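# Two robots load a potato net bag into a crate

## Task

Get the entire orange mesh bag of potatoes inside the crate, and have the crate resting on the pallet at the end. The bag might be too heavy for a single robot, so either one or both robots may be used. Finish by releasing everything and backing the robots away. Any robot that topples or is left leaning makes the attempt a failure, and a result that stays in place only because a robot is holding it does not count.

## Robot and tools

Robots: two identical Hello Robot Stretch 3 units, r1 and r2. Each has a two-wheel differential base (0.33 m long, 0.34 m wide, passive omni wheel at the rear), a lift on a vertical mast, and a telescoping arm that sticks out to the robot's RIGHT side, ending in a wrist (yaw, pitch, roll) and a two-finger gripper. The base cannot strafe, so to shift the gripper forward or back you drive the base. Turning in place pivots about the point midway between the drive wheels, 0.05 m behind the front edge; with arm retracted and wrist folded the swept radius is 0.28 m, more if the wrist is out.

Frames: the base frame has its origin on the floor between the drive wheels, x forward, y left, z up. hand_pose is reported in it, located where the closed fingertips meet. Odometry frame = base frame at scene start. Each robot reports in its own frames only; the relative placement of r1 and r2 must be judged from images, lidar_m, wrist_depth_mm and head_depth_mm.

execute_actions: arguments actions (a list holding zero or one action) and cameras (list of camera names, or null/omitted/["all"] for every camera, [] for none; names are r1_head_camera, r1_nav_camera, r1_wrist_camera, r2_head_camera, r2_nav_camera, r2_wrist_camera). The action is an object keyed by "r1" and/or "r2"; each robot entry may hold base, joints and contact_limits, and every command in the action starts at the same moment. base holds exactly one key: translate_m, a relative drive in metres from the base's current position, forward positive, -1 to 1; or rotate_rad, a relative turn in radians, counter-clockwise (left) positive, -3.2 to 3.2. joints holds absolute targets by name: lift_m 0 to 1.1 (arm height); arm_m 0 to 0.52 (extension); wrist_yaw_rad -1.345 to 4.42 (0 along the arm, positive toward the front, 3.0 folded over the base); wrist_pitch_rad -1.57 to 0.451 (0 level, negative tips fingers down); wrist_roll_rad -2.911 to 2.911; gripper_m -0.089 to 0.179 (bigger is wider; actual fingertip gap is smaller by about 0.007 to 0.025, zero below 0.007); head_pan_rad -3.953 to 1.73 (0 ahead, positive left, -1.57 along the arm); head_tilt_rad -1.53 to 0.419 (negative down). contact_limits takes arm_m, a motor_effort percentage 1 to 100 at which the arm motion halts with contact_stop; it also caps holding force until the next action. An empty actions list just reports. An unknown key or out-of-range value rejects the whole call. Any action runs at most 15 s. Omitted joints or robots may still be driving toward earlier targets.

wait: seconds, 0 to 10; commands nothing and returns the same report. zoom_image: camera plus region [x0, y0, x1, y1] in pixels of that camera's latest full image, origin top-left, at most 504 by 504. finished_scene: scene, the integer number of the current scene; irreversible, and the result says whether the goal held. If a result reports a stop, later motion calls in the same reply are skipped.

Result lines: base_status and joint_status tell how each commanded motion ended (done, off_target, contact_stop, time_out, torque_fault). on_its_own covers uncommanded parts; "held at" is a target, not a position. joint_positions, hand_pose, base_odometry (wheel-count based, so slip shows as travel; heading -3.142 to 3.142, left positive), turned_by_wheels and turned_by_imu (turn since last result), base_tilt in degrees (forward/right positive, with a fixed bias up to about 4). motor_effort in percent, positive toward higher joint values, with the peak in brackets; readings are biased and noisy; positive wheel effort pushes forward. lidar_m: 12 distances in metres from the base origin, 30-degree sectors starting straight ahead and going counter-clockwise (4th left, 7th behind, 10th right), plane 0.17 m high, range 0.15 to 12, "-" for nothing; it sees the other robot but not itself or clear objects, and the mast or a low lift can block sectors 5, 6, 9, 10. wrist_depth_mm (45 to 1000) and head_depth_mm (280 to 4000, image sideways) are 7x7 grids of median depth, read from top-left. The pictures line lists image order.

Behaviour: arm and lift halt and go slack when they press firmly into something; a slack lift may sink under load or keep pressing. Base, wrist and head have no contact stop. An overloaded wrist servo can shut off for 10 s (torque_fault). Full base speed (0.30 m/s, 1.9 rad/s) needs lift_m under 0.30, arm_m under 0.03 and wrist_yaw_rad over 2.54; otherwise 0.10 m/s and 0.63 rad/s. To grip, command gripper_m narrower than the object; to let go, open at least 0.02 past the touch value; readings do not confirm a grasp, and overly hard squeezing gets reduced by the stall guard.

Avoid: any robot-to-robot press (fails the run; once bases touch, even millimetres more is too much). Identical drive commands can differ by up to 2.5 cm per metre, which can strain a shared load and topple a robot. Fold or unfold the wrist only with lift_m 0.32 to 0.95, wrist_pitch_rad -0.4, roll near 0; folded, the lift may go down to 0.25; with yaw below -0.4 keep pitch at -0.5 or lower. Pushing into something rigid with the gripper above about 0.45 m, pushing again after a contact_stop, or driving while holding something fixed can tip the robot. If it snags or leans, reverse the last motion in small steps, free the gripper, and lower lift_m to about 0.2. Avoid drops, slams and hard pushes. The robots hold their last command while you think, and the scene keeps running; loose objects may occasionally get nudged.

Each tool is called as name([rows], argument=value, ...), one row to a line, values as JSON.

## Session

execute_actions(actions=[], cameras=["r1_nav_camera", "r2_nav_camera", "r1_head_camera", "r2_head_camera"])

Scene clock: 0.00 s.
r1.base_odometry: x=+0.000 y=+0.000 heading=+0.000 (m, m, rad; r1's odometry frame)
r1.turned_by_wheels: +0.000 (rad since the last result)
r1.turned_by_imu: +0.000 (rad since the last result)
r1.base_tilt: forward=+0.3 right=-1.6 (deg)
r1.lidar_m: 0.75 0.83 0.96 0.96 1.06 1.67 4.94 4.68 3.86 1.79 0.92 0.75
r1.head_depth_mm: 670 670 670 669 669 669 669 / 682 684 682 682 680 680 680 / 696 695 696 694 694 693 695 / 709 709 708 707 707 706 706 / 721 722 722 720 721 721 719 / 736 738 734 733 734 734 734 / 750 750 750 748 749 750 750
r1.base_status: not commanded
r1.joint_positions: lift_m=+0.462 arm_m=-0.003 wrist_yaw_rad=+2.849 wrist_pitch_rad=-0.551 wrist_roll_rad=-0.015 gripper_m=+0.037 head_pan_rad=-0.016 head_tilt_rad=+0.017
r1.joint_status: not commanded
r1.motor_effort: left_wheel=+0 right_wheel=+0 lift_m=+23 arm_m=+0 wrist_yaw_rad=+2 wrist_pitch_rad=+4 wrist_roll_rad=+0 gripper_m=+0 head_pan_rad=-1 head_tilt_rad=+2 (%)
r1.hand_pose: x=+0.0381 y=+0.0548 z=+0.4463 quat_wxyz=(+0.289, +0.696, +0.093, +0.651) (m; r1's base frame)
r1.wrist_depth_mm: - 875 934 962 978 - 757 / - 948 - - - - 767 / - - - - - - 803 / 898 959 946 921 925 923 778 / 790 - 765 787 775 772 742 / 669 649 - 661 - 664 662 / 588 584 587 592 582 585 587
r2.base_odometry: x=+0.000 y=+0.000 heading=+0.000 (m, m, rad; r2's odometry frame)
r2.turned_by_wheels: +0.000 (rad since the last result)
r2.turned_by_imu: +0.000 (rad since the last result)
r2.base_tilt: forward=-1.2 right=-0.7 (deg)
r2.lidar_m: 1.05 0.88 0.86 0.93 1.37 2.78 4.02 4.84 2.83 1.28 1.00 0.99
r2.head_depth_mm: 918 928 932 943 947 954 964 / 975 976 991 992 1004 1013 1022 / 1034 1041 1052 1056 1069 1081 1089 / 1096 1114 1124 1133 1141 1149 1167 / 1176 1186 1199 1205 1221 1239 1248 / 1193 1190 1188 1176 1170 1166 1162 / 1062 1056 1055 1046 1041 1038 1033
r2.base_status: not commanded
r2.joint_positions: lift_m=+0.596 arm_m=+0.000 wrist_yaw_rad=+2.930 wrist_pitch_rad=-0.416 wrist_roll_rad=-0.016 gripper_m=+0.037 head_pan_rad=+0.019 head_tilt_rad=-0.020
r2.joint_status: not commanded
r2.motor_effort: left_wheel=-1 right_wheel=+1 lift_m=+26 arm_m=-1 wrist_yaw_rad=+1 wrist_pitch_rad=+7 wrist_roll_rad=+0 gripper_m=+0 head_pan_rad=-1 head_tilt_rad=+1 (%)
r2.hand_pose: x=+0.0260 y=+0.0747 z=+0.6094 quat_wxyz=(+0.218, +0.698, +0.074, +0.678) (m; r2's base frame)
r2.wrist_depth_mm: - - - 896 807 729 678 / - - - 977 862 782 711 / - - - - 954 855 755 / - - - - - 902 813 / - 972 - - - 973 850 / 852 877 - 887 934 840 894 / 745 738 755 754 721 765 754
pictures: r1_head_camera (sideways: a quarter turn clockwise sets it upright), r1_nav_camera (sideways: a quarter turn counterclockwise sets it upright), r2_head_camera (sideways: a quarter turn clockwise sets it upright), r2_nav_camera (sideways: a quarter turn counterclockwise sets it upright)
Images, in order (width x height): r1_head_camera 896x504, r1_nav_camera 672x504, r2_head_camera 896x504, r2_nav_camera 672x504.

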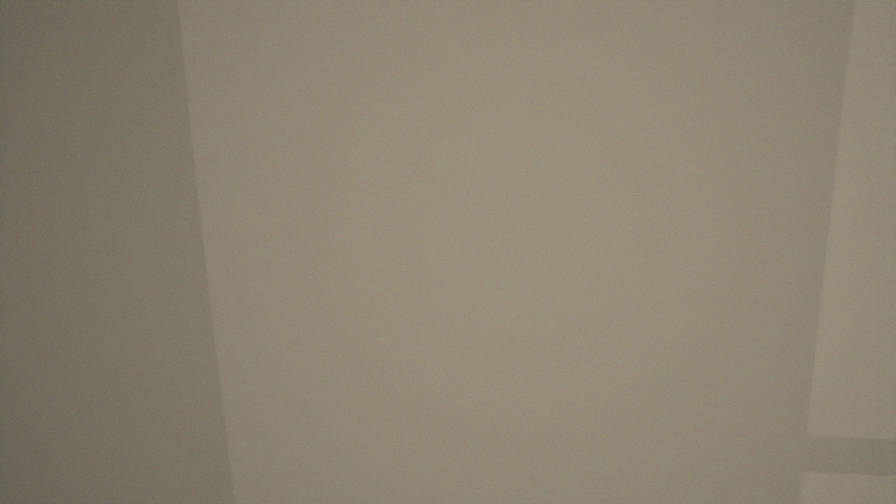

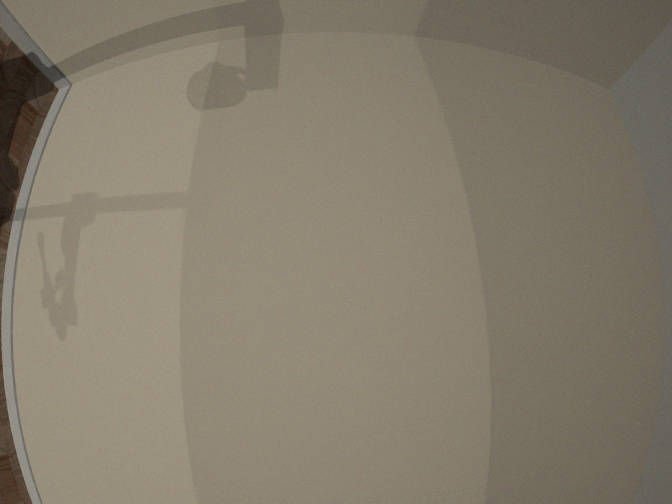

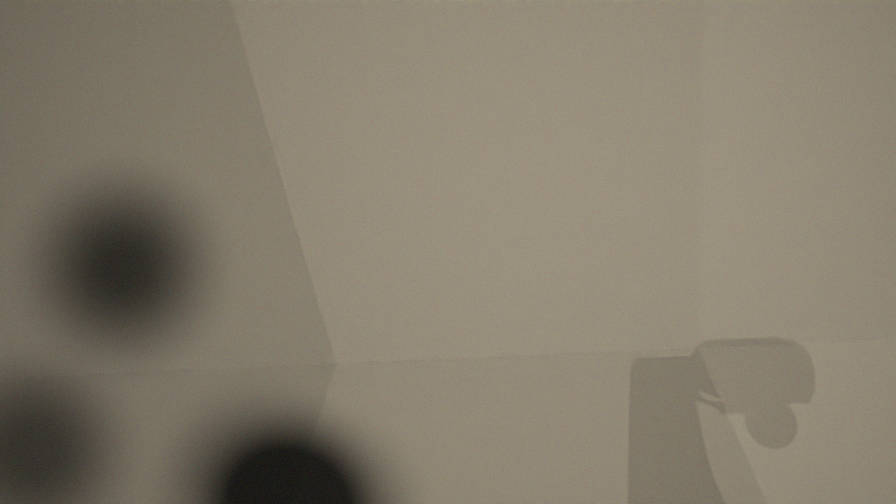

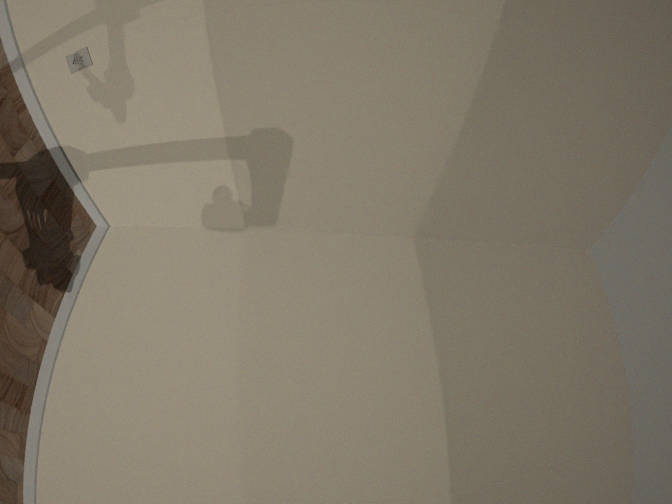

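execute_actions([
  {"r1": {"base": {"translate_m": -0.3}, "joints": {"head_pan_rad": -3.0, "head_tilt_rad": -0.4, "lift_m": 0.28, "wrist_pitch_rad": -0.4}}, "r2": {"base": {"rotate_rad": -2.25}, "joints": {"head_pan_rad": -0.2, "head_tilt_rad": -0.4, "lift_m": 0.28}}},
], cameras=["r1_head_camera", "r1_nav_camera", "r2_head_camera", "r2_nav_camera"])

Scene clock: 4.77 s.
r1.base_odometry: x=-0.300 y=+0.000 heading=+0.000 (m, m, rad; r1's odometry frame)
r1.turned_by_wheels: +0.000 (rad since the last result)
r1.turned_by_imu: -0.002 (rad since the last result)
r1.base_tilt: forward=+0.4 right=-1.6 (deg)
r1.lidar_m: 1.05 1.16 1.01 1.01 1.12 1.75 4.64 4.62 3.77 2.52 1.29 1.05
r1.head_depth_mm: - - - 3246 2187 1666 1342 / - - - 3219 2195 1651 1333 / - - - 3142 2156 1646 1332 / - - - 3098 2142 1635 1317 / - - - 3066 2125 1619 1309 / - - - 3037 2095 1609 1299 / - - - 2961 2092 1598 1298
r1.base_status: done
r1.joint_positions: lift_m=+0.280 arm_m=-0.003 wrist_yaw_rad=+2.849 wrist_pitch_rad=-0.421 wrist_roll_rad=-0.015 gripper_m=+0.037 head_pan_rad=-2.993 head_tilt_rad=-0.396
r1.joint_status: all done
r1.motor_effort: left_wheel=+0(8) right_wheel=+0(7) lift_m=+18(22) arm_m=+0(0) wrist_yaw_rad=+1(1) wrist_pitch_rad=+7(7) wrist_roll_rad=+0(0) gripper_m=+0(0) head_pan_rad=-4(45) head_tilt_rad=-2(34) (%)
r1.hand_pose: x=+0.0434 y=+0.0723 z=+0.2922 quat_wxyz=(+0.247, +0.700, +0.048, +0.668) (m; r1's base frame)
r1.wrist_depth_mm: - 900 950 997 - - - / - 948 - - - - - / - - - - - - - / - 793 781 785 793 793 765 / 623 640 627 618 637 619 615 / 524 - 542 521 - 516 516 / 446 - - 444 448 443 438
r2.base_odometry: x=+0.000 y=+0.000 heading=-2.250 (m, m, rad; r2's odometry frame)
r2.turned_by_wheels: -2.250 (rad since the last result)
r2.turned_by_imu: -2.226 (rad since the last result)
r2.base_tilt: forward=-1.0 right=-0.8 (deg)
r2.lidar_m: 4.86 1.49 1.04 0.99 1.01 0.91 0.87 0.88 1.16 2.73 3.82 4.90
r2.head_depth_mm: - - - 3307 2343 1786 1438 / - - - 3375 2317 1802 1442 / - - - 3357 2339 1794 1446 / - - - 3380 2347 1794 1456 / - - - 3359 2341 1790 1455 / - - - 3390 2368 1804 1456 / - - - 3432 2356 1796 1457
r2.base_status: done
r2.joint_positions: lift_m=+0.280 arm_m=+0.000 wrist_yaw_rad=+2.930 wrist_pitch_rad=-0.417 wrist_roll_rad=-0.016 gripper_m=+0.037 head_pan_rad=-0.193 head_tilt_rad=-0.396
r2.joint_status: all done
r2.motor_effort: left_wheel=+6(13) right_wheel=-5(10) lift_m=+22(25) arm_m=-1(1) wrist_yaw_rad=+0(0) wrist_pitch_rad=+8(8) wrist_roll_rad=+0(0) gripper_m=+0(0) head_pan_rad=-5(33) head_tilt_rad=-2(27) (%)
r2.hand_pose: x=+0.0260 y=+0.0746 z=+0.2932 quat_wxyz=(+0.218, +0.698, +0.074, +0.678) (m; r2's base frame)
r2.wrist_depth_mm: - 864 888 952 - - - / 874 - 975 - - - - / 869 - 927 902 916 965 953 / 704 - 708 716 709 722 735 / 571 561 598 581 604 597 584 / 478 489 - 499 509 486 492 / - - - - 409 417 425
pictures: r1_head_camera (sideways: a quarter turn clockwise sets it upright), r1_nav_camera (sideways: a quarter turn counterclockwise sets it upright), r2_head_camera (sideways: a quarter turn clockwise sets it upright), r2_nav_camera (sideways: a quarter turn counterclockwise sets it upright)
Images, in order (width x height): r1_head_camera 896x504, r1_nav_camera 672x504, r2_head_camera 896x504, r2_nav_camera 672x504.

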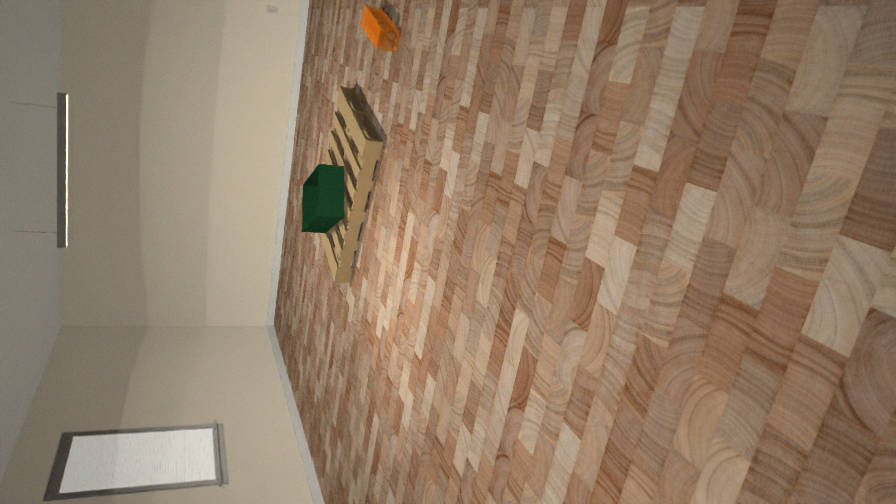

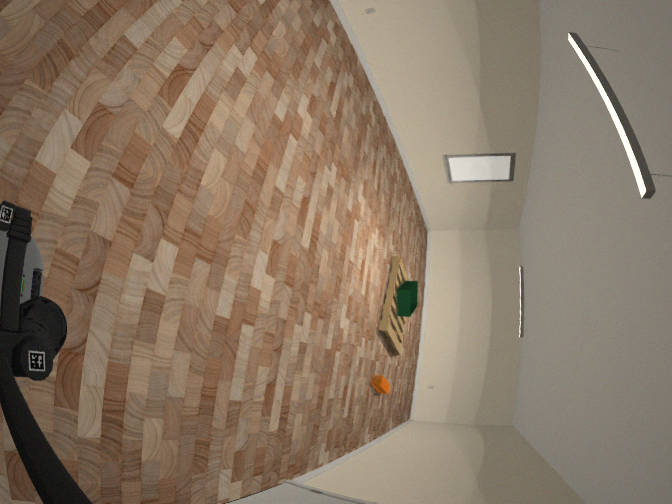

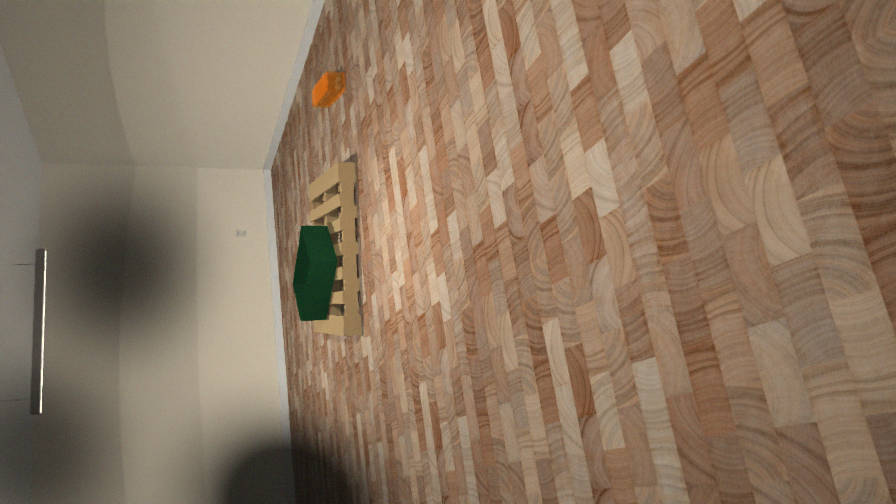

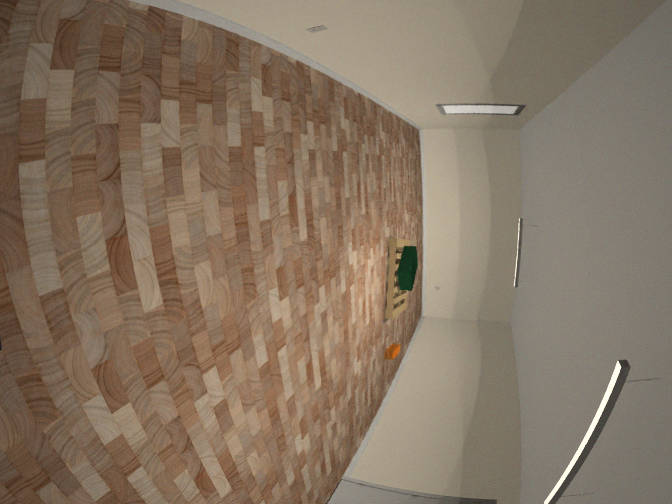

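zoom_image(camera="r1_head_camera", region=[270, 0, 430, 300])

zoom_image(camera="r2_head_camera", region=[260, 50, 420, 350])

Region (270, 0, 430, 300) of r1_head_camera's 896x504 image, scaled by 1.680, with more detail than that image has; it fills the left 269 columns of this view, and the rest is white.

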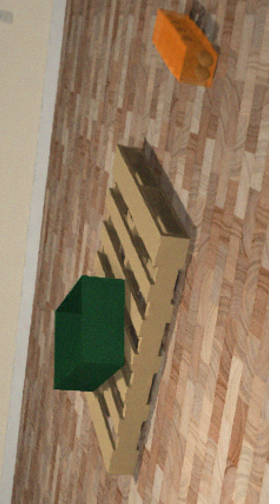

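Region (260, 50, 420, 350) of r2_head_camera's 896x504 image, scaled by 1.680, with more detail than that image has; it fills the left 269 columns of this view, and the rest is white.

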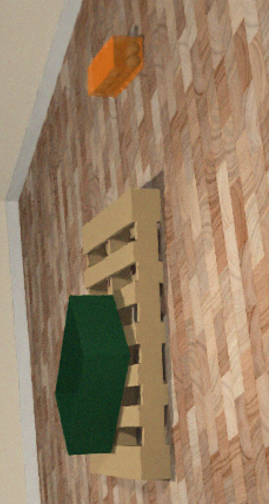

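execute_actions([
  {"r1": {"base": {"rotate_rad": -0.297}, "joints": {"head_pan_rad": -2.7, "head_tilt_rad": -0.6}}, "r2": {"base": {"rotate_rad": -0.571}, "joints": {"head_pan_rad": 0.4, "head_tilt_rad": -0.6}}},
], cameras=[])

execute_actions([
  {"r1": {"base": {"translate_m": -1.0}}, "r2": {"base": {"translate_m": 1.0}}},
], cameras=[])

execute_actions([
  {"r1": {"base": {"translate_m": -1.0}}, "r2": {"base": {"translate_m": 1.0}}},
], cameras=[])

execute_actions([
  {"r1": {"base": {"translate_m": -1.0}, "joints": {"head_pan_rad": -2.62, "head_tilt_rad": -0.7}}, "r2": {"base": {"translate_m": 1.0}, "joints": {"head_pan_rad": 0.5, "head_tilt_rad": -0.6}}},
], cameras=["r1_head_camera", "r1_nav_camera", "r2_head_camera", "r2_nav_camera"])

Scene clock: 7.27 s.
r1.base_odometry: x=-0.300 y=+0.000 heading=-0.297 (m, m, rad; r1's odometry frame)
r1.turned_by_wheels: -0.297 (rad since the last result)
r1.turned_by_imu: -0.299 (rad since the last result)
r1.base_tilt: forward=+0.5 right=-1.5 (deg)
r1.lidar_m: 1.05 1.06 1.09 1.01 1.02 1.28 2.69 4.65 4.08 2.74 1.72 1.14
r1.head_depth_mm: - - 3180 2261 1743 1420 1196 / - - 3157 2258 1722 1411 1187 / - - 3122 2221 1724 1409 1181 / - - 3057 2205 1699 1399 1180 / - - 3062 2187 1684 1381 1175 / - - 2965 2161 1689 1377 1164 / - - 2937 2123 1673 1372 1159
r1.base_status: done
r1.joint_positions: lift_m=+0.280 arm_m=-0.003 wrist_yaw_rad=+2.849 wrist_pitch_rad=-0.421 wrist_roll_rad=-0.015 gripper_m=+0.037 head_pan_rad=-2.707 head_tilt_rad=-0.593
r1.joint_status: all done
r1.motor_effort: left_wheel=+6(14) right_wheel=-5(11) lift_m=+18(18) arm_m=+0(0) wrist_yaw_rad=+1(1) wrist_pitch_rad=+7(7) wrist_roll_rad=+1(1) gripper_m=+0(0) head_pan_rad=+5(27) head_tilt_rad=-4(25) (%)
r1.hand_pose: x=+0.0434 y=+0.0723 z=+0.2922 quat_wxyz=(+0.247, +0.700, +0.048, +0.668) (m; r1's base frame)
r1.wrist_depth_mm: - 861 930 - - - 845 / - 902 - - - - 889 / - 965 - - - - 913 / - 794 794 772 771 782 778 / 619 640 627 639 635 620 619 / 528 - 542 524 - 515 515 / 448 - - 442 446 441 442
r2.base_odometry: x=+0.000 y=+0.000 heading=-2.820 (m, m, rad; r2's odometry frame)
r2.turned_by_wheels: -0.571 (rad since the last result)
r2.turned_by_imu: -0.564 (rad since the last result)
r2.base_tilt: forward=-1.1 right=-0.8 (deg)
r2.lidar_m: 4.83 4.83 1.58 1.06 0.99 1.00 0.93 0.86 0.88 1.12 2.41 3.79
r2.head_depth_mm: - - 3178 2324 1822 1491 1273 / - - 3165 2308 1795 1490 1263 / - - 3190 2329 1817 1486 1266 / - - 3214 2328 1804 1490 1273 / - - 3185 2330 1806 1503 1268 / - - 3217 2327 1809 1492 1262 / - - 3214 2328 1816 1505 1270
r2.base_status: done
r2.joint_positions: lift_m=+0.280 arm_m=+0.000 wrist_yaw_rad=+2.930 wrist_pitch_rad=-0.417 wrist_roll_rad=-0.016 gripper_m=+0.037 head_pan_rad=+0.393 head_tilt_rad=-0.593
r2.joint_status: all done
r2.motor_effort: left_wheel=+6(15) right_wheel=-5(11) lift_m=+21(21) arm_m=-1(1) wrist_yaw_rad=+0(0) wrist_pitch_rad=+8(8) wrist_roll_rad=+0(0) gripper_m=+0(0) head_pan_rad=+4(50) head_tilt_rad=-3(19) (%)
r2.hand_pose: x=+0.0260 y=+0.0746 z=+0.2932 quat_wxyz=(+0.218, +0.698, +0.074, +0.678) (m; r2's base frame)
r2.wrist_depth_mm: - 920 - - - - - / 759 - - - - - - / 798 - 935 913 922 934 933 / 690 - 717 718 724 716 710 / 566 547 603 582 603 591 586 / 481 501 - 489 510 496 492 / - - - - 412 420 433
pictures: none
No camera images: the call's "cameras" was empty. Leave "cameras" out to get every camera's image.

Scene clock: 12.43 s.
r1.base_odometry: x=-1.256 y=+0.292 heading=-0.296 (m, m, rad; r1's odometry frame)
r1.turned_by_wheels: +0.000 (rad since the last result)
r1.turned_by_imu: -0.006 (rad since the last result)
r1.base_tilt: forward=+0.5 right=-1.7 (deg)
r1.lidar_m: 2.05 1.45 0.95 0.88 0.89 1.08 2.30 3.75 4.24 3.90 2.30 2.22
r1.head_depth_mm: - - 3190 2263 1741 1425 1198 / - - 3112 2230 1724 1413 1190 / - - 3088 2228 1716 1407 1186 / - - 3035 2192 1699 1398 1179 / - - 3005 2158 1683 1389 1174 / - - 3000 2173 1678 1382 1169 / - - 2957 2135 1671 1372 1165
r1.base_status: done
r1.joint_positions: lift_m=+0.280 arm_m=-0.003 wrist_yaw_rad=+2.849 wrist_pitch_rad=-0.421 wrist_roll_rad=-0.015 gripper_m=+0.037 head_pan_rad=-2.707 head_tilt_rad=-0.593
r1.joint_status: not commanded
r1.motor_effort: left_wheel=+6(11) right_wheel=-5(11) lift_m=+18(18) arm_m=+0(0) wrist_yaw_rad=+1(1) wrist_pitch_rad=+7(7) wrist_roll_rad=+1(1) gripper_m=+0(1) head_pan_rad=+4(3) head_tilt_rad=-3(4) (%)
r1.hand_pose: x=+0.0434 y=+0.0723 z=+0.2923 quat_wxyz=(+0.247, +0.700, +0.047, +0.668) (m; r1's base frame)
r1.wrist_depth_mm: - 744 824 925 - - - / - 795 893 - - - - / - 856 943 - - - - / - 807 783 802 761 779 789 / 621 643 628 618 627 622 627 / 519 - 535 515 - 517 512 / 451 - - 442 441 441 441
r2.base_odometry: x=-0.949 y=-0.316 heading=-2.820 (m, m, rad; r2's odometry frame)
r2.turned_by_wheels: +0.000 (rad since the last result)
r2.turned_by_imu: +0.001 (rad since the last result)
r2.base_tilt: forward=-1.3 right=-0.9 (deg)
r2.lidar_m: 4.07 3.89 2.53 1.69 1.57 1.60 1.80 1.67 1.69 2.15 2.30 2.30
r2.head_depth_mm: - - 3156 2299 1815 1488 1265 / - - 3162 2325 1824 1492 1271 / - - 3216 2313 1821 1488 1267 / - - 3216 2287 1816 1495 1270 / - - 3205 2325 1824 1492 1271 / - - 3161 2342 1820 1499 1270 / - - 3232 2332 1826 1491 1270
r2.base_status: done
r2.joint_positions: lift_m=+0.280 arm_m=+0.000 wrist_yaw_rad=+2.930 wrist_pitch_rad=-0.417 wrist_roll_rad=-0.016 gripper_m=+0.037 head_pan_rad=+0.393 head_tilt_rad=-0.594
r2.joint_status: not commanded
r2.motor_effort: left_wheel=+6(16) right_wheel=-5(10) lift_m=+22(21) arm_m=-1(1) wrist_yaw_rad=+0(1) wrist_pitch_rad=+8(8) wrist_roll_rad=+0(0) gripper_m=+0(0) head_pan_rad=+4(5) head_tilt_rad=-3(3) (%)
r2.hand_pose: x=+0.0260 y=+0.0746 z=+0.2932 quat_wxyz=(+0.218, +0.698, +0.074, +0.678) (m; r2's base frame)
r2.wrist_depth_mm: - - - - - - - / - - - - - - - / 893 - 936 908 888 935 957 / 690 - 695 700 718 706 709 / 568 555 591 573 606 576 580 / 484 491 - 498 510 487 501 / - - - - 411 428 430
pictures: none
No camera images: the call's "cameras" was empty. Leave "cameras" out to get every camera's image.

Scene clock: 17.60 s.
r1.base_odometry: x=-2.213 y=+0.584 heading=-0.296 (m, m, rad; r1's odometry frame)
r1.turned_by_wheels: +0.000 (rad since the last result)
r1.turned_by_imu: -0.006 (rad since the last result)
r1.base_tilt: forward=+0.5 right=-1.7 (deg)
r1.lidar_m: 3.04 1.24 0.78 0.72 0.73 0.93 1.91 2.89 4.39 4.04 1.90 3.33
r1.head_depth_mm: - - 3200 2246 1740 1421 1194 / - - 3156 2225 1733 1413 1194 / - - 3072 2210 1713 1395 1186 / - - 2861 2184 1713 1398 1177 / - - 2802 2176 1686 1389 1173 / - - 2761 2136 1680 1372 1172 / - - 2922 2124 1674 1366 1161
r1.base_status: done
r1.joint_positions: lift_m=+0.280 arm_m=-0.003 wrist_yaw_rad=+2.849 wrist_pitch_rad=-0.421 wrist_roll_rad=-0.015 gripper_m=+0.037 head_pan_rad=-2.707 head_tilt_rad=-0.593
r1.joint_status: not commanded
r1.motor_effort: left_wheel=+6(12) right_wheel=-6(11) lift_m=+18(18) arm_m=+0(0) wrist_yaw_rad=+1(1) wrist_pitch_rad=+7(7) wrist_roll_rad=+0(0) gripper_m=+1(0) head_pan_rad=+3(4) head_tilt_rad=-4(4) (%)
r1.hand_pose: x=+0.0434 y=+0.0723 z=+0.2923 quat_wxyz=(+0.247, +0.700, +0.047, +0.668) (m; r1's base frame)
r1.wrist_depth_mm: - 622 679 784 918 - - / - 655 736 838 995 - - / - 721 786 904 994 - - / - 774 782 787 792 772 780 / 623 650 627 623 626 616 620 / 522 - 535 526 - 510 517 / 446 - - 446 444 441 440
r2.base_odometry: x=-1.898 y=-0.632 heading=-2.820 (m, m, rad; r2's odometry frame)
r2.turned_by_wheels: +0.000 (rad since the last result)
r2.turned_by_imu: +0.001 (rad since the last result)
r2.base_tilt: forward=-1.1 right=-0.9 (deg)
r2.lidar_m: 3.31 3.01 3.44 2.33 2.17 2.19 2.66 2.48 2.51 2.78 2.56 1.89
r2.head_depth_mm: 3954 - 3153 2308 1811 1494 1263 / - - 3195 2320 1817 1497 1270 / - - 3203 2333 1798 1499 1262 / - - 3073 2313 1837 1496 1280 / - - 3045 2295 1818 1492 1269 / - - 3072 2303 1824 1492 1271 / - - 3025 2314 1822 1498 1278
r2.base_status: done
r2.joint_positions: lift_m=+0.280 arm_m=+0.000 wrist_yaw_rad=+2.930 wrist_pitch_rad=-0.417 wrist_roll_rad=-0.016 gripper_m=+0.037 head_pan_rad=+0.393 head_tilt_rad=-0.594
r2.joint_status: not commanded
r2.motor_effort: left_wheel=+5(17) right_wheel=-5(9) lift_m=+22(22) arm_m=-1(1) wrist_yaw_rad=+0(0) wrist_pitch_rad=+8(8) wrist_roll_rad=+0(0) gripper_m=+0(1) head_pan_rad=+4(4) head_tilt_rad=-3(3) (%)
r2.hand_pose: x=+0.0259 y=+0.0746 z=+0.2932 quat_wxyz=(+0.218, +0.698, +0.074, +0.678) (m; r2's base frame)
r2.wrist_depth_mm: - - - - - - - / - - - - - - - / 906 - 902 924 947 895 943 / 690 - 707 711 710 711 717 / 574 546 609 591 602 573 605 / 477 496 - 504 511 493 498 / - - - - 413 425 427
pictures: none
No camera images: the call's "cameras" was empty. Leave "cameras" out to get every camera's image.

Scene clock: 22.77 s.
r1.base_odometry: x=-3.169 y=+0.876 heading=-0.296 (m, m, rad; r1's odometry frame)
r1.turned_by_wheels: +0.000 (rad since the last result)
r1.turned_by_imu: -0.006 (rad since the last result)
r1.base_tilt: forward=+0.4 right=-1.6 (deg)
r1.lidar_m: 4.03 0.98 0.65 0.59 0.60 0.74 1.51 4.78 2.13 4.18 1.56 4.40
r1.head_depth_mm: 3721 3814 2594 1973 1602 1340 1146 / - 3739 2561 1909 1587 1323 1140 / - 3660 2547 1834 1574 1323 1143 / - 3597 2376 1937 1562 1320 1135 / - 3639 2259 1912 1549 1310 1130 / - 3519 2224 1898 1549 1303 1120 / - 3497 2141 1871 1527 1296 1117
r1.base_status: done
r1.joint_positions: lift_m=+0.280 arm_m=-0.003 wrist_yaw_rad=+2.849 wrist_pitch_rad=-0.421 wrist_roll_rad=-0.015 gripper_m=+0.037 head_pan_rad=-2.627 head_tilt_rad=-0.692
r1.joint_status: all done
r1.motor_effort: left_wheel=+6(11) right_wheel=-5(13) lift_m=+18(18) arm_m=+0(0) wrist_yaw_rad=+0(1) wrist_pitch_rad=+7(7) wrist_roll_rad=+0(1) gripper_m=+0(0) head_pan_rad=+4(16) head_tilt_rad=-5(16) (%)
r1.hand_pose: x=+0.0434 y=+0.0723 z=+0.2923 quat_wxyz=(+0.247, +0.700, +0.047, +0.668) (m; r1's base frame)
r1.wrist_depth_mm: - 521 576 648 754 842 - / - 555 619 700 809 918 - / - 598 665 754 890 987 - / - 638 698 778 785 776 774 / 585 632 631 626 625 621 617 / 531 - 539 516 - 518 513 / 449 - - 444 440 444 440
r2.base_odometry: x=-2.846 y=-0.948 heading=-2.820 (m, m, rad; r2's odometry frame)
r2.turned_by_wheels: +0.000 (rad since the last result)
r2.turned_by_imu: +0.001 (rad since the last result)
r2.base_tilt: forward=-1.2 right=-0.9 (deg)
r2.lidar_m: 2.57 2.22 2.42 2.95 2.76 2.79 3.51 3.25 3.19 2.12 1.97 1.55
r2.head_depth_mm: 3541 3809 3214 2312 1806 1493 1270 / - - 3190 2277 1816 1493 1257 / - - 3140 2307 1817 1491 1267 / - - 3037 2297 1798 1485 1269 / - - 3035 2273 1809 1494 1267 / - - 2716 2267 1825 1490 1268 / - - 2801 2278 1825 1510 1274
r2.base_status: done
r2.joint_positions: lift_m=+0.280 arm_m=+0.000 wrist_yaw_rad=+2.930 wrist_pitch_rad=-0.417 wrist_roll_rad=-0.016 gripper_m=+0.037 head_pan_rad=+0.493 head_tilt_rad=-0.594
r2.joint_status: all done
r2.motor_effort: left_wheel=+6(14) right_wheel=-5(8) lift_m=+22(22) arm_m=-1(1) wrist_yaw_rad=+0(0) wrist_pitch_rad=+8(8) wrist_roll_rad=+0(0) gripper_m=+0(0) head_pan_rad=+4(19) head_tilt_rad=-3(3) (%)
r2.hand_pose: x=+0.0259 y=+0.0746 z=+0.2932 quat_wxyz=(+0.218, +0.698, +0.074, +0.678) (m; r2's base frame)
r2.wrist_depth_mm: - - - - - - - / - - - - - - - / 910 - 918 920 934 956 944 / 675 - 705 739 701 738 740 / 562 563 596 582 598 574 586 / 484 493 - 489 508 498 489 / - - - - 416 431 420
pictures: r1_head_camera (sideways: a quarter turn clockwise sets it upright), r1_nav_camera (sideways: a quarter turn counterclockwise sets it upright), r2_head_camera (sideways: a quarter turn clockwise sets it upright), r2_nav_camera (sideways: a quarter turn counterclockwise sets it upright)
Images, in order (width x height): r1_head_camera 896x504, r1_nav_camera 672x504, r2_head_camera 896x504, r2_nav_camera 672x504.

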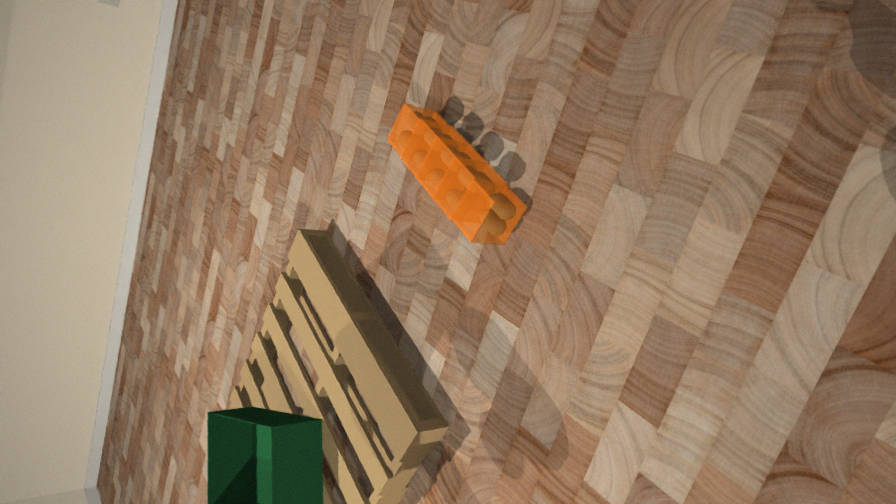

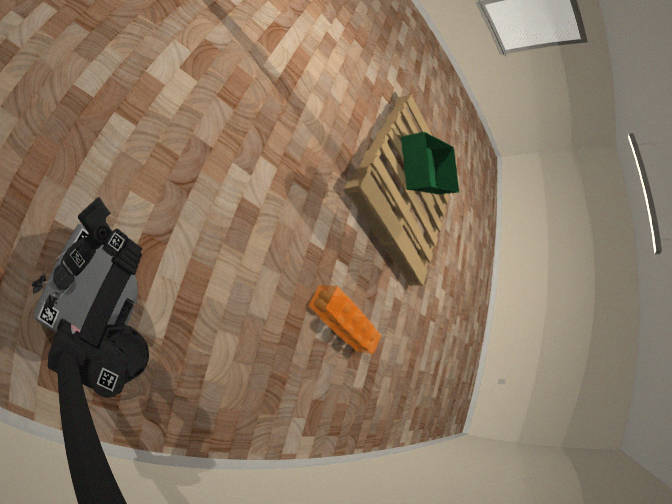

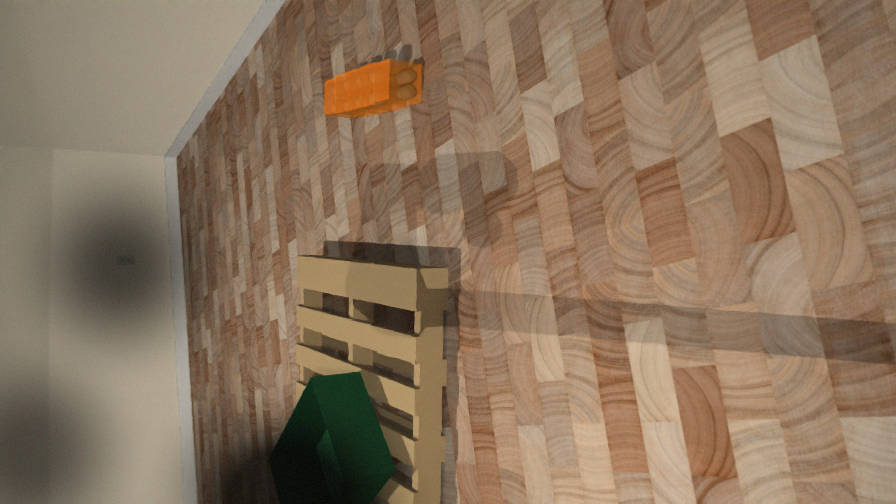

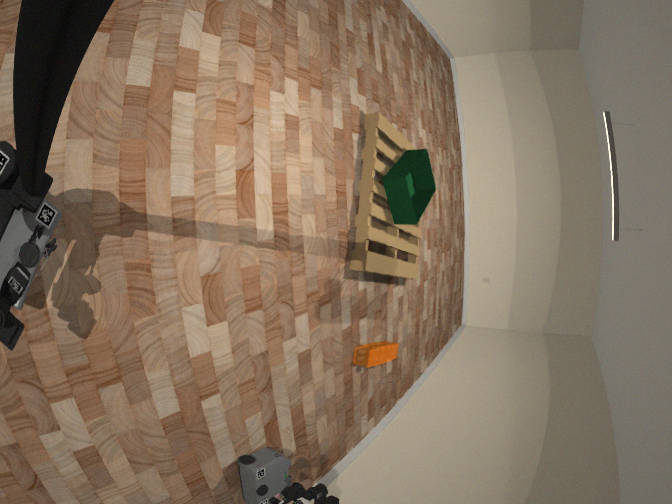

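execute_actions([
  {"r1": {"base": {"rotate_rad": 0.08}}, "r2": {"base": {"rotate_rad": 0.06}}},
], cameras=[])

execute_actions([
  {"r1": {"base": {"translate_m": -1.0}, "joints": {"head_pan_rad": -2.3, "head_tilt_rad": -0.9}}, "r2": {"base": {"translate_m": 1.0}, "joints": {"head_pan_rad": 0.65, "head_tilt_rad": -0.8}}},
], cameras=["r1_head_camera", "r2_head_camera"])

Scene clock: 25.17 s.
r1.base_odometry: x=-3.169 y=+0.876 heading=-0.216 (m, m, rad; r1's odometry frame)
r1.turned_by_wheels: +0.080 (rad since the last result)
r1.turned_by_imu: +0.081 (rad since the last result)
r1.base_tilt: forward=+0.4 right=-1.5 (deg)
r1.lidar_m: 3.09 0.87 0.63 0.59 0.61 0.79 1.87 2.12 2.14 4.16 1.56 4.28
r1.head_depth_mm: 3787 3843 2579 1987 1596 1334 1147 / - 3754 2584 1873 1584 1329 1148 / - 3722 2429 1935 1572 1323 1139 / - 3629 2377 1927 1565 1315 1139 / - 3558 2287 1916 1556 1309 1129 / - 3537 2212 1884 1546 1297 1120 / - 3481 2208 1892 1536 1292 1119
r1.base_status: done
r1.joint_positions: lift_m=+0.280 arm_m=-0.003 wrist_yaw_rad=+2.849 wrist_pitch_rad=-0.421 wrist_roll_rad=-0.015 gripper_m=+0.037 head_pan_rad=-2.627 head_tilt_rad=-0.692
r1.joint_status: not commanded
r1.motor_effort: left_wheel=-4(5) right_wheel=+3(3) lift_m=+18(18) arm_m=+0(0) wrist_yaw_rad=+1(1) wrist_pitch_rad=+7(6) wrist_roll_rad=+1(0) gripper_m=+1(0) head_pan_rad=+3(3) head_tilt_rad=-4(4) (%)
r1.hand_pose: x=+0.0434 y=+0.0723 z=+0.2923 quat_wxyz=(+0.247, +0.700, +0.047, +0.668) (m; r1's base frame)
r1.wrist_depth_mm: - 519 571 625 705 764 875 / - 556 601 675 761 823 987 / - 604 663 726 813 898 - / - 651 712 734 790 782 771 / 586 648 628 620 637 621 613 / 524 - 547 520 - 517 512 / 456 - - 441 439 445 440
r2.base_odometry: x=-2.846 y=-0.948 heading=-2.760 (m, m, rad; r2's odometry frame)
r2.turned_by_wheels: +0.060 (rad since the last result)
r2.turned_by_imu: +0.060 (rad since the last result)
r2.base_tilt: forward=-1.1 right=-0.7 (deg)
r2.lidar_m: 2.70 2.21 4.07 2.90 2.77 2.82 3.44 3.27 2.99 2.08 1.96 1.55
r2.head_depth_mm: - - 3183 2312 1795 1492 1268 / - - 3190 2307 1801 1485 1264 / - - 3219 2315 1813 1489 1266 / - - 2862 2256 1817 1492 1274 / - - 2863 2279 1807 1502 1268 / - - 2739 2318 1824 1506 1268 / - - 2730 2330 1818 1509 1270
r2.base_status: done
r2.joint_positions: lift_m=+0.280 arm_m=+0.000 wrist_yaw_rad=+2.930 wrist_pitch_rad=-0.417 wrist_roll_rad=-0.016 gripper_m=+0.037 head_pan_rad=+0.493 head_tilt_rad=-0.594
r2.joint_status: not commanded
r2.motor_effort: left_wheel=-2(4) right_wheel=+2(3) lift_m=+22(22) arm_m=-1(1) wrist_yaw_rad=+1(1) wrist_pitch_rad=+8(8) wrist_roll_rad=+0(0) gripper_m=+0(0) head_pan_rad=+4(4) head_tilt_rad=-4(2) (%)
r2.hand_pose: x=+0.0259 y=+0.0746 z=+0.2932 quat_wxyz=(+0.218, +0.698, +0.074, +0.678) (m; r2's base frame)
r2.wrist_depth_mm: - - - - - - - / - - - - - - - / 918 - 922 909 918 917 913 / 699 - 718 696 709 721 727 / 573 574 593 580 613 584 587 / 483 502 - 493 512 498 491 / - - - - 413 426 429
pictures: none
No camera images: the call's "cameras" was empty. Leave "cameras" out to get every camera's image.

Scene clock: 30.33 s.
r1.base_odometry: x=-4.146 y=+1.090 heading=-0.216 (m, m, rad; r1's odometry frame)
r1.turned_by_wheels: +0.000 (rad since the last result)
r1.turned_by_imu: -0.006 (rad since the last result)
r1.base_tilt: forward=+0.3 right=-1.6 (deg)
r1.lidar_m: 2.81 0.81 0.56 0.53 0.54 0.70 1.62 3.81 1.55 1.68 1.38 1.27
r1.head_depth_mm: 3133 2409 1934 1625 1394 1226 1114 / 3110 2364 1923 1613 1386 1223 1127 / 3050 2344 1852 1615 1311 1220 - / 3025 2317 1774 1597 1290 1213 - / 2984 2157 1738 1586 1370 1195 - / 2969 1939 1716 1548 1367 1201 1079 / 2935 1992 1727 1517 1363 1203 1070
r1.base_status: done
r1.joint_positions: lift_m=+0.280 arm_m=-0.003 wrist_yaw_rad=+2.849 wrist_pitch_rad=-0.421 wrist_roll_rad=-0.015 gripper_m=+0.037 head_pan_rad=-2.307 head_tilt_rad=-0.889
r1.joint_status: all done
r1.motor_effort: left_wheel=-3(13) right_wheel=+3(7) lift_m=+18(18) arm_m=+0(0) wrist_yaw_rad=+1(1) wrist_pitch_rad=+7(8) wrist_roll_rad=+0(0) gripper_m=+0(0) head_pan_rad=+3(30) head_tilt_rad=-6(28) (%)
r1.hand_pose: x=+0.0434 y=+0.0723 z=+0.2923 quat_wxyz=(+0.247, +0.700, +0.047, +0.668) (m; r1's base frame)
r1.wrist_depth_mm: - 465 506 561 628 701 794 / - 496 549 602 675 773 921 / - 535 583 653 745 856 967 / - 580 626 704 744 781 774 / 532 606 627 627 631 612 616 / 522 - 540 520 - 510 516 / 448 - - 445 448 437 443
r2.base_odometry: x=-3.774 y=-1.321 heading=-2.760 (m, m, rad; r2's odometry frame)
r2.turned_by_wheels: +0.000 (rad since the last result)
r2.turned_by_imu: +0.000 (rad since the last result)
r2.base_tilt: forward=-1.1 right=-0.8 (deg)
r2.lidar_m: 1.26 4.58 1.58 3.45 3.30 3.37 4.33 4.08 2.14 1.53 1.45 1.43
r2.head_depth_mm: 3973 2868 2247 1714 1535 1324 1167 / - 2878 2218 1810 1530 1328 1172 / - 2846 2213 1798 1530 1318 1163 / 3944 2863 2124 1806 1525 1324 1165 / 3958 2866 2087 1719 1530 1326 1162 / 3910 2857 2024 1670 1526 1316 1166 / - 2853 1847 1666 1526 1324 1166
r2.base_status: done
r2.joint_positions: lift_m=+0.280 arm_m=+0.000 wrist_yaw_rad=+2.930 wrist_pitch_rad=-0.417 wrist_roll_rad=-0.016 gripper_m=+0.037 head_pan_rad=+0.643 head_tilt_rad=-0.791
r2.joint_status: all done
r2.motor_effort: left_wheel=-2(7) right_wheel=+2(6) lift_m=+22(21) arm_m=-1(1) wrist_yaw_rad=+0(0) wrist_pitch_rad=+8(8) wrist_roll_rad=+0(0) gripper_m=+0(0) head_pan_rad=+5(23) head_tilt_rad=-5(20) (%)
r2.hand_pose: x=+0.0259 y=+0.0746 z=+0.2932 quat_wxyz=(+0.218, +0.698, +0.074, +0.678) (m; r2's base frame)
r2.wrist_depth_mm: - - - - - - - / - - - - - - - / 918 - 899 917 924 919 913 / 700 - 713 710 708 717 714 / 567 550 592 583 603 591 585 / 476 490 - 505 506 489 490 / - - - - 414 421 426
pictures: r1_head_camera (sideways: a quarter turn clockwise sets it upright), r2_head_camera (sideways: a quarter turn clockwise sets it upright)
Images, in order (width x height): r1_head_camera 896x504, r2_head_camera 896x504.

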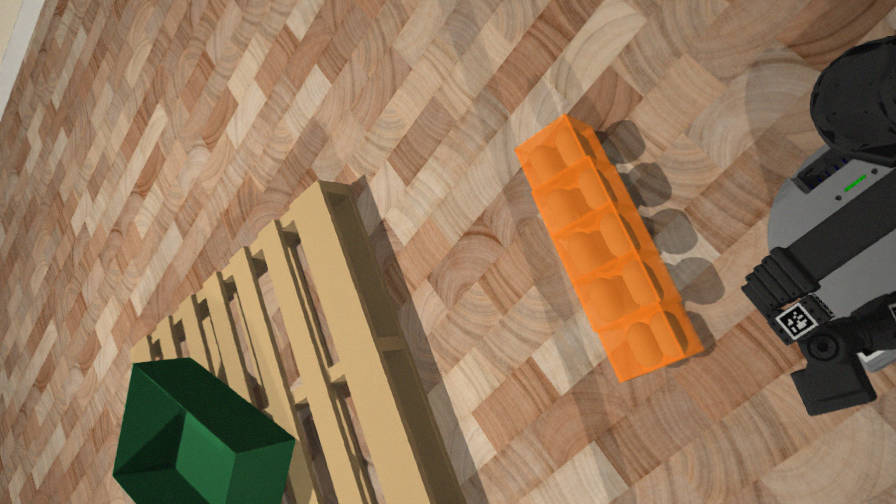

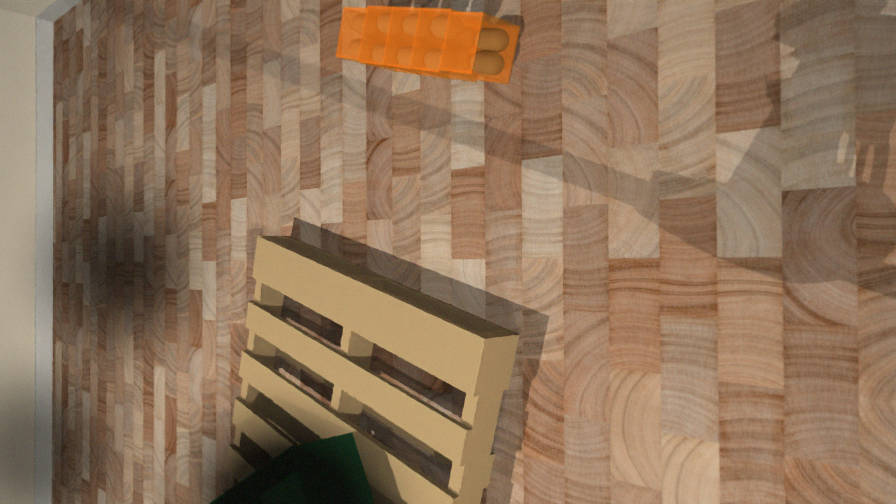

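execute_actions(actions=[])

Scene clock: 30.93 s.
r1.base_odometry: x=-4.146 y=+1.090 heading=-0.216 (m, m, rad; r1's odometry frame)
r1.turned_by_wheels: +0.000 (rad since the last result)
r1.turned_by_imu: +0.000 (rad since the last result)
r1.base_tilt: forward=+0.5 right=-1.7 (deg)
r1.lidar_m: 2.81 0.81 0.56 0.53 0.54 0.70 1.62 3.81 1.55 1.68 1.39 1.27
r1.head_depth_mm: 3090 2389 1924 1627 1396 1225 1115 / 3106 2377 1905 1622 1391 1225 1128 / 3039 2340 1850 1607 1317 1222 - / 3041 2344 1772 1596 1289 1218 - / 3003 2148 1738 1591 1370 1201 - / 2972 1950 1721 1548 1372 1202 1084 / 2925 1993 1731 1517 1356 1202 1070
r1.base_status: done
r1.joint_positions: lift_m=+0.280 arm_m=-0.003 wrist_yaw_rad=+2.849 wrist_pitch_rad=-0.421 wrist_roll_rad=-0.015 gripper_m=+0.037 head_pan_rad=-2.307 head_tilt_rad=-0.889
r1.joint_status: all done
r1.motor_effort: left_wheel=-3(13) right_wheel=+2(7) lift_m=+18(18) arm_m=+0(0) wrist_yaw_rad=+1(1) wrist_pitch_rad=+7(8) wrist_roll_rad=+1(0) gripper_m=+0(0) head_pan_rad=+4(30) head_tilt_rad=-6(28) (%)
r1.hand_pose: x=+0.0434 y=+0.0723 z=+0.2923 quat_wxyz=(+0.247, +0.700, +0.047, +0.668) (m; r1's base frame)
r1.wrist_depth_mm: - 464 512 555 627 707 820 / - 500 542 613 671 783 910 / - 527 577 664 753 847 948 / - 590 627 704 764 779 758 / 537 602 633 630 633 627 619 / 528 - 538 517 - 517 515 / 447 - - 448 444 441 441
r2.base_odometry: x=-3.774 y=-1.321 heading=-2.760 (m, m, rad; r2's odometry frame)
r2.turned_by_wheels: +0.000 (rad since the last result)
r2.turned_by_imu: +0.000 (rad since the last result)
r2.base_tilt: forward=-1.0 right=-0.9 (deg)
r2.lidar_m: 1.27 4.59 1.58 3.46 3.30 3.37 4.32 4.09 2.13 1.53 1.46 1.42
r2.head_depth_mm: - 2870 2210 1722 1532 1325 1170 / 3968 2872 2227 1807 1533 1328 1164 / - 2903 2219 1825 1524 1330 1168 / - 2810 2143 1817 1536 1323 1164 / - 2852 2071 1708 1530 1319 1170 / - 2828 2018 1677 1527 1317 1171 / 3936 2829 1836 1681 1531 1318 1168
r2.base_status: done
r2.joint_positions: lift_m=+0.280 arm_m=+0.000 wrist_yaw_rad=+2.930 wrist_pitch_rad=-0.417 wrist_roll_rad=-0.016 gripper_m=+0.037 head_pan_rad=+0.643 head_tilt_rad=-0.791
r2.joint_status: all done
r2.motor_effort: left_wheel=-2(7) right_wheel=+1(6) lift_m=+21(21) arm_m=-1(1) wrist_yaw_rad=+0(0) wrist_pitch_rad=+8(8) wrist_roll_rad=+0(0) gripper_m=+0(0) head_pan_rad=+5(23) head_tilt_rad=-5(20) (%)
r2.hand_pose: x=+0.0259 y=+0.0746 z=+0.2932 quat_wxyz=(+0.218, +0.698, +0.074, +0.678) (m; r2's base frame)
r2.wrist_depth_mm: - - - - - - - / - - - - - - - / 898 - 903 887 911 941 923 / 699 - 705 713 716 711 722 / 567 565 609 582 613 571 587 / 487 497 - 502 501 495 493 / - - - - 415 433 434
pictures: r1_head_camera (sideways: a quarter turn clockwise sets it upright), r1_nav_camera (sideways: a quarter turn counterclockwise sets it upright), r1_wrist_camera, r2_head_camera (sideways: a quarter turn clockwise sets it upright), r2_nav_camera (sideways: a quarter turn counterclockwise sets it upright), r2_wrist_camera
Images, in order (width x height): r1_head_camera 896x504, r1_nav_camera 672x504, r1_wrist_camera 644x364, r2_head_camera 896x504, r2_nav_camera 672x504, r2_wrist_camera 644x364.

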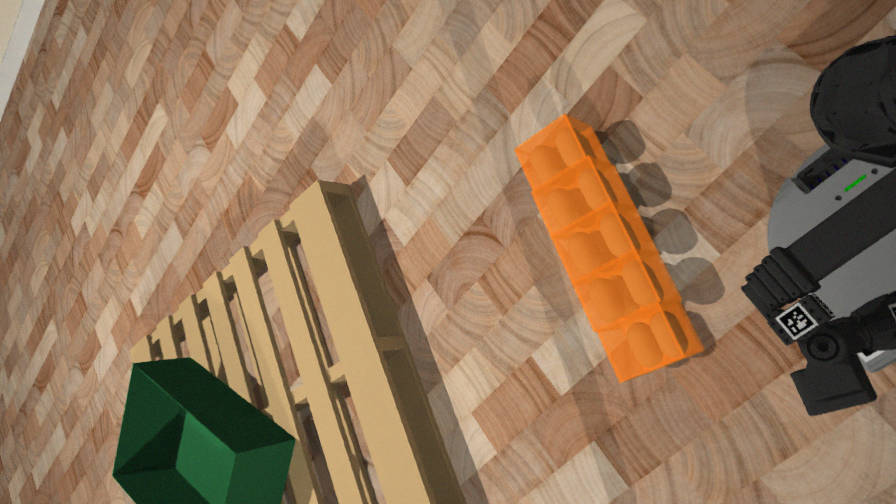

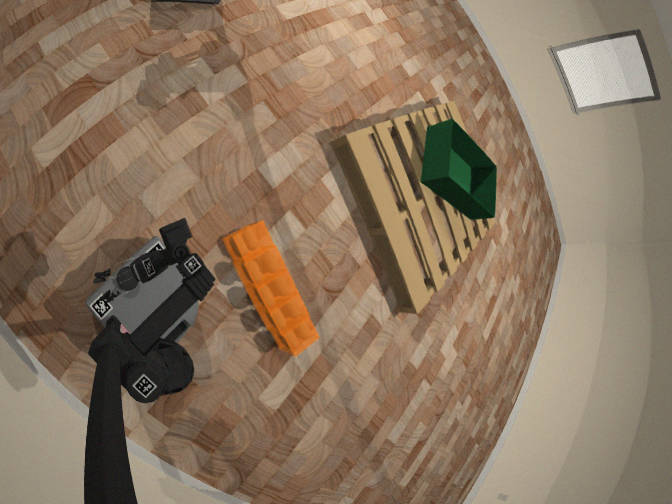

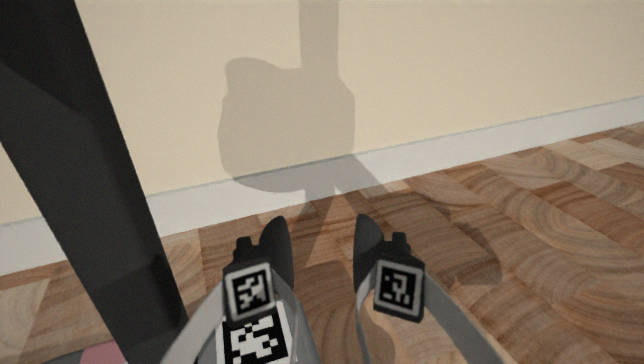

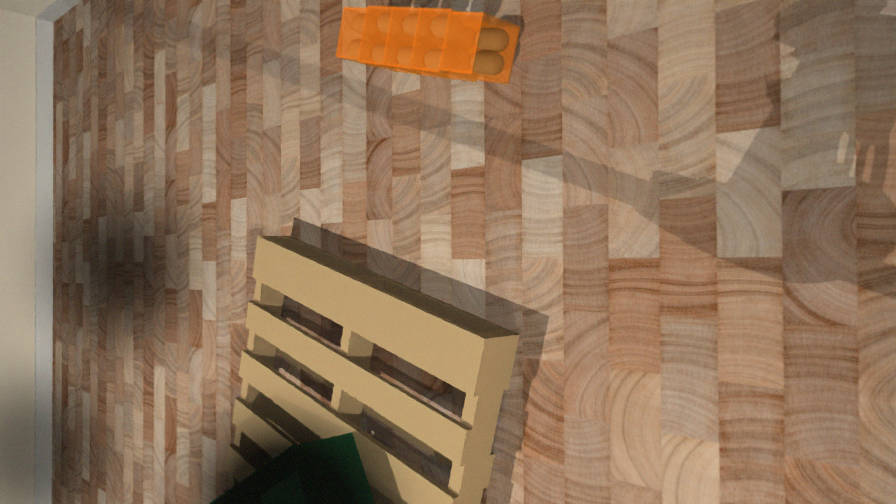

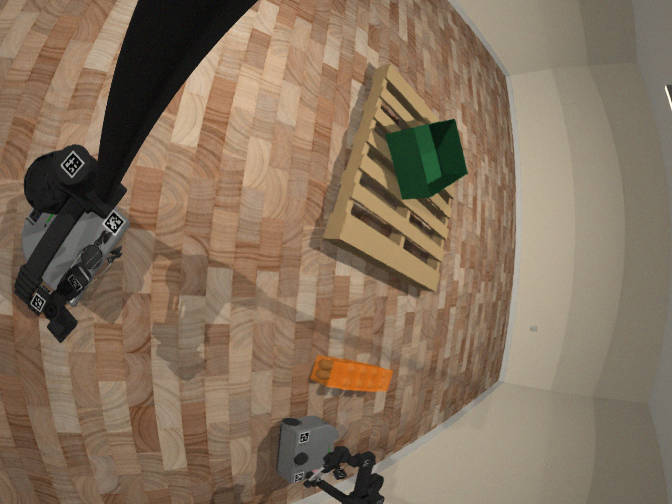

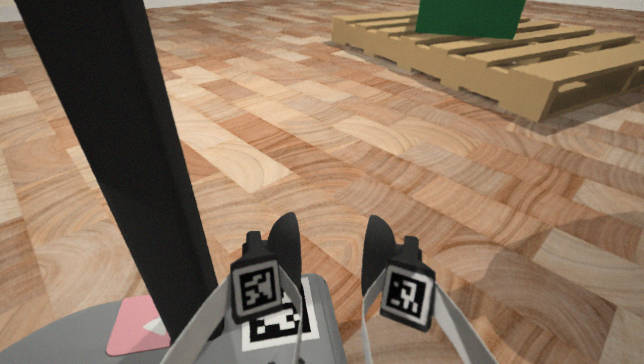

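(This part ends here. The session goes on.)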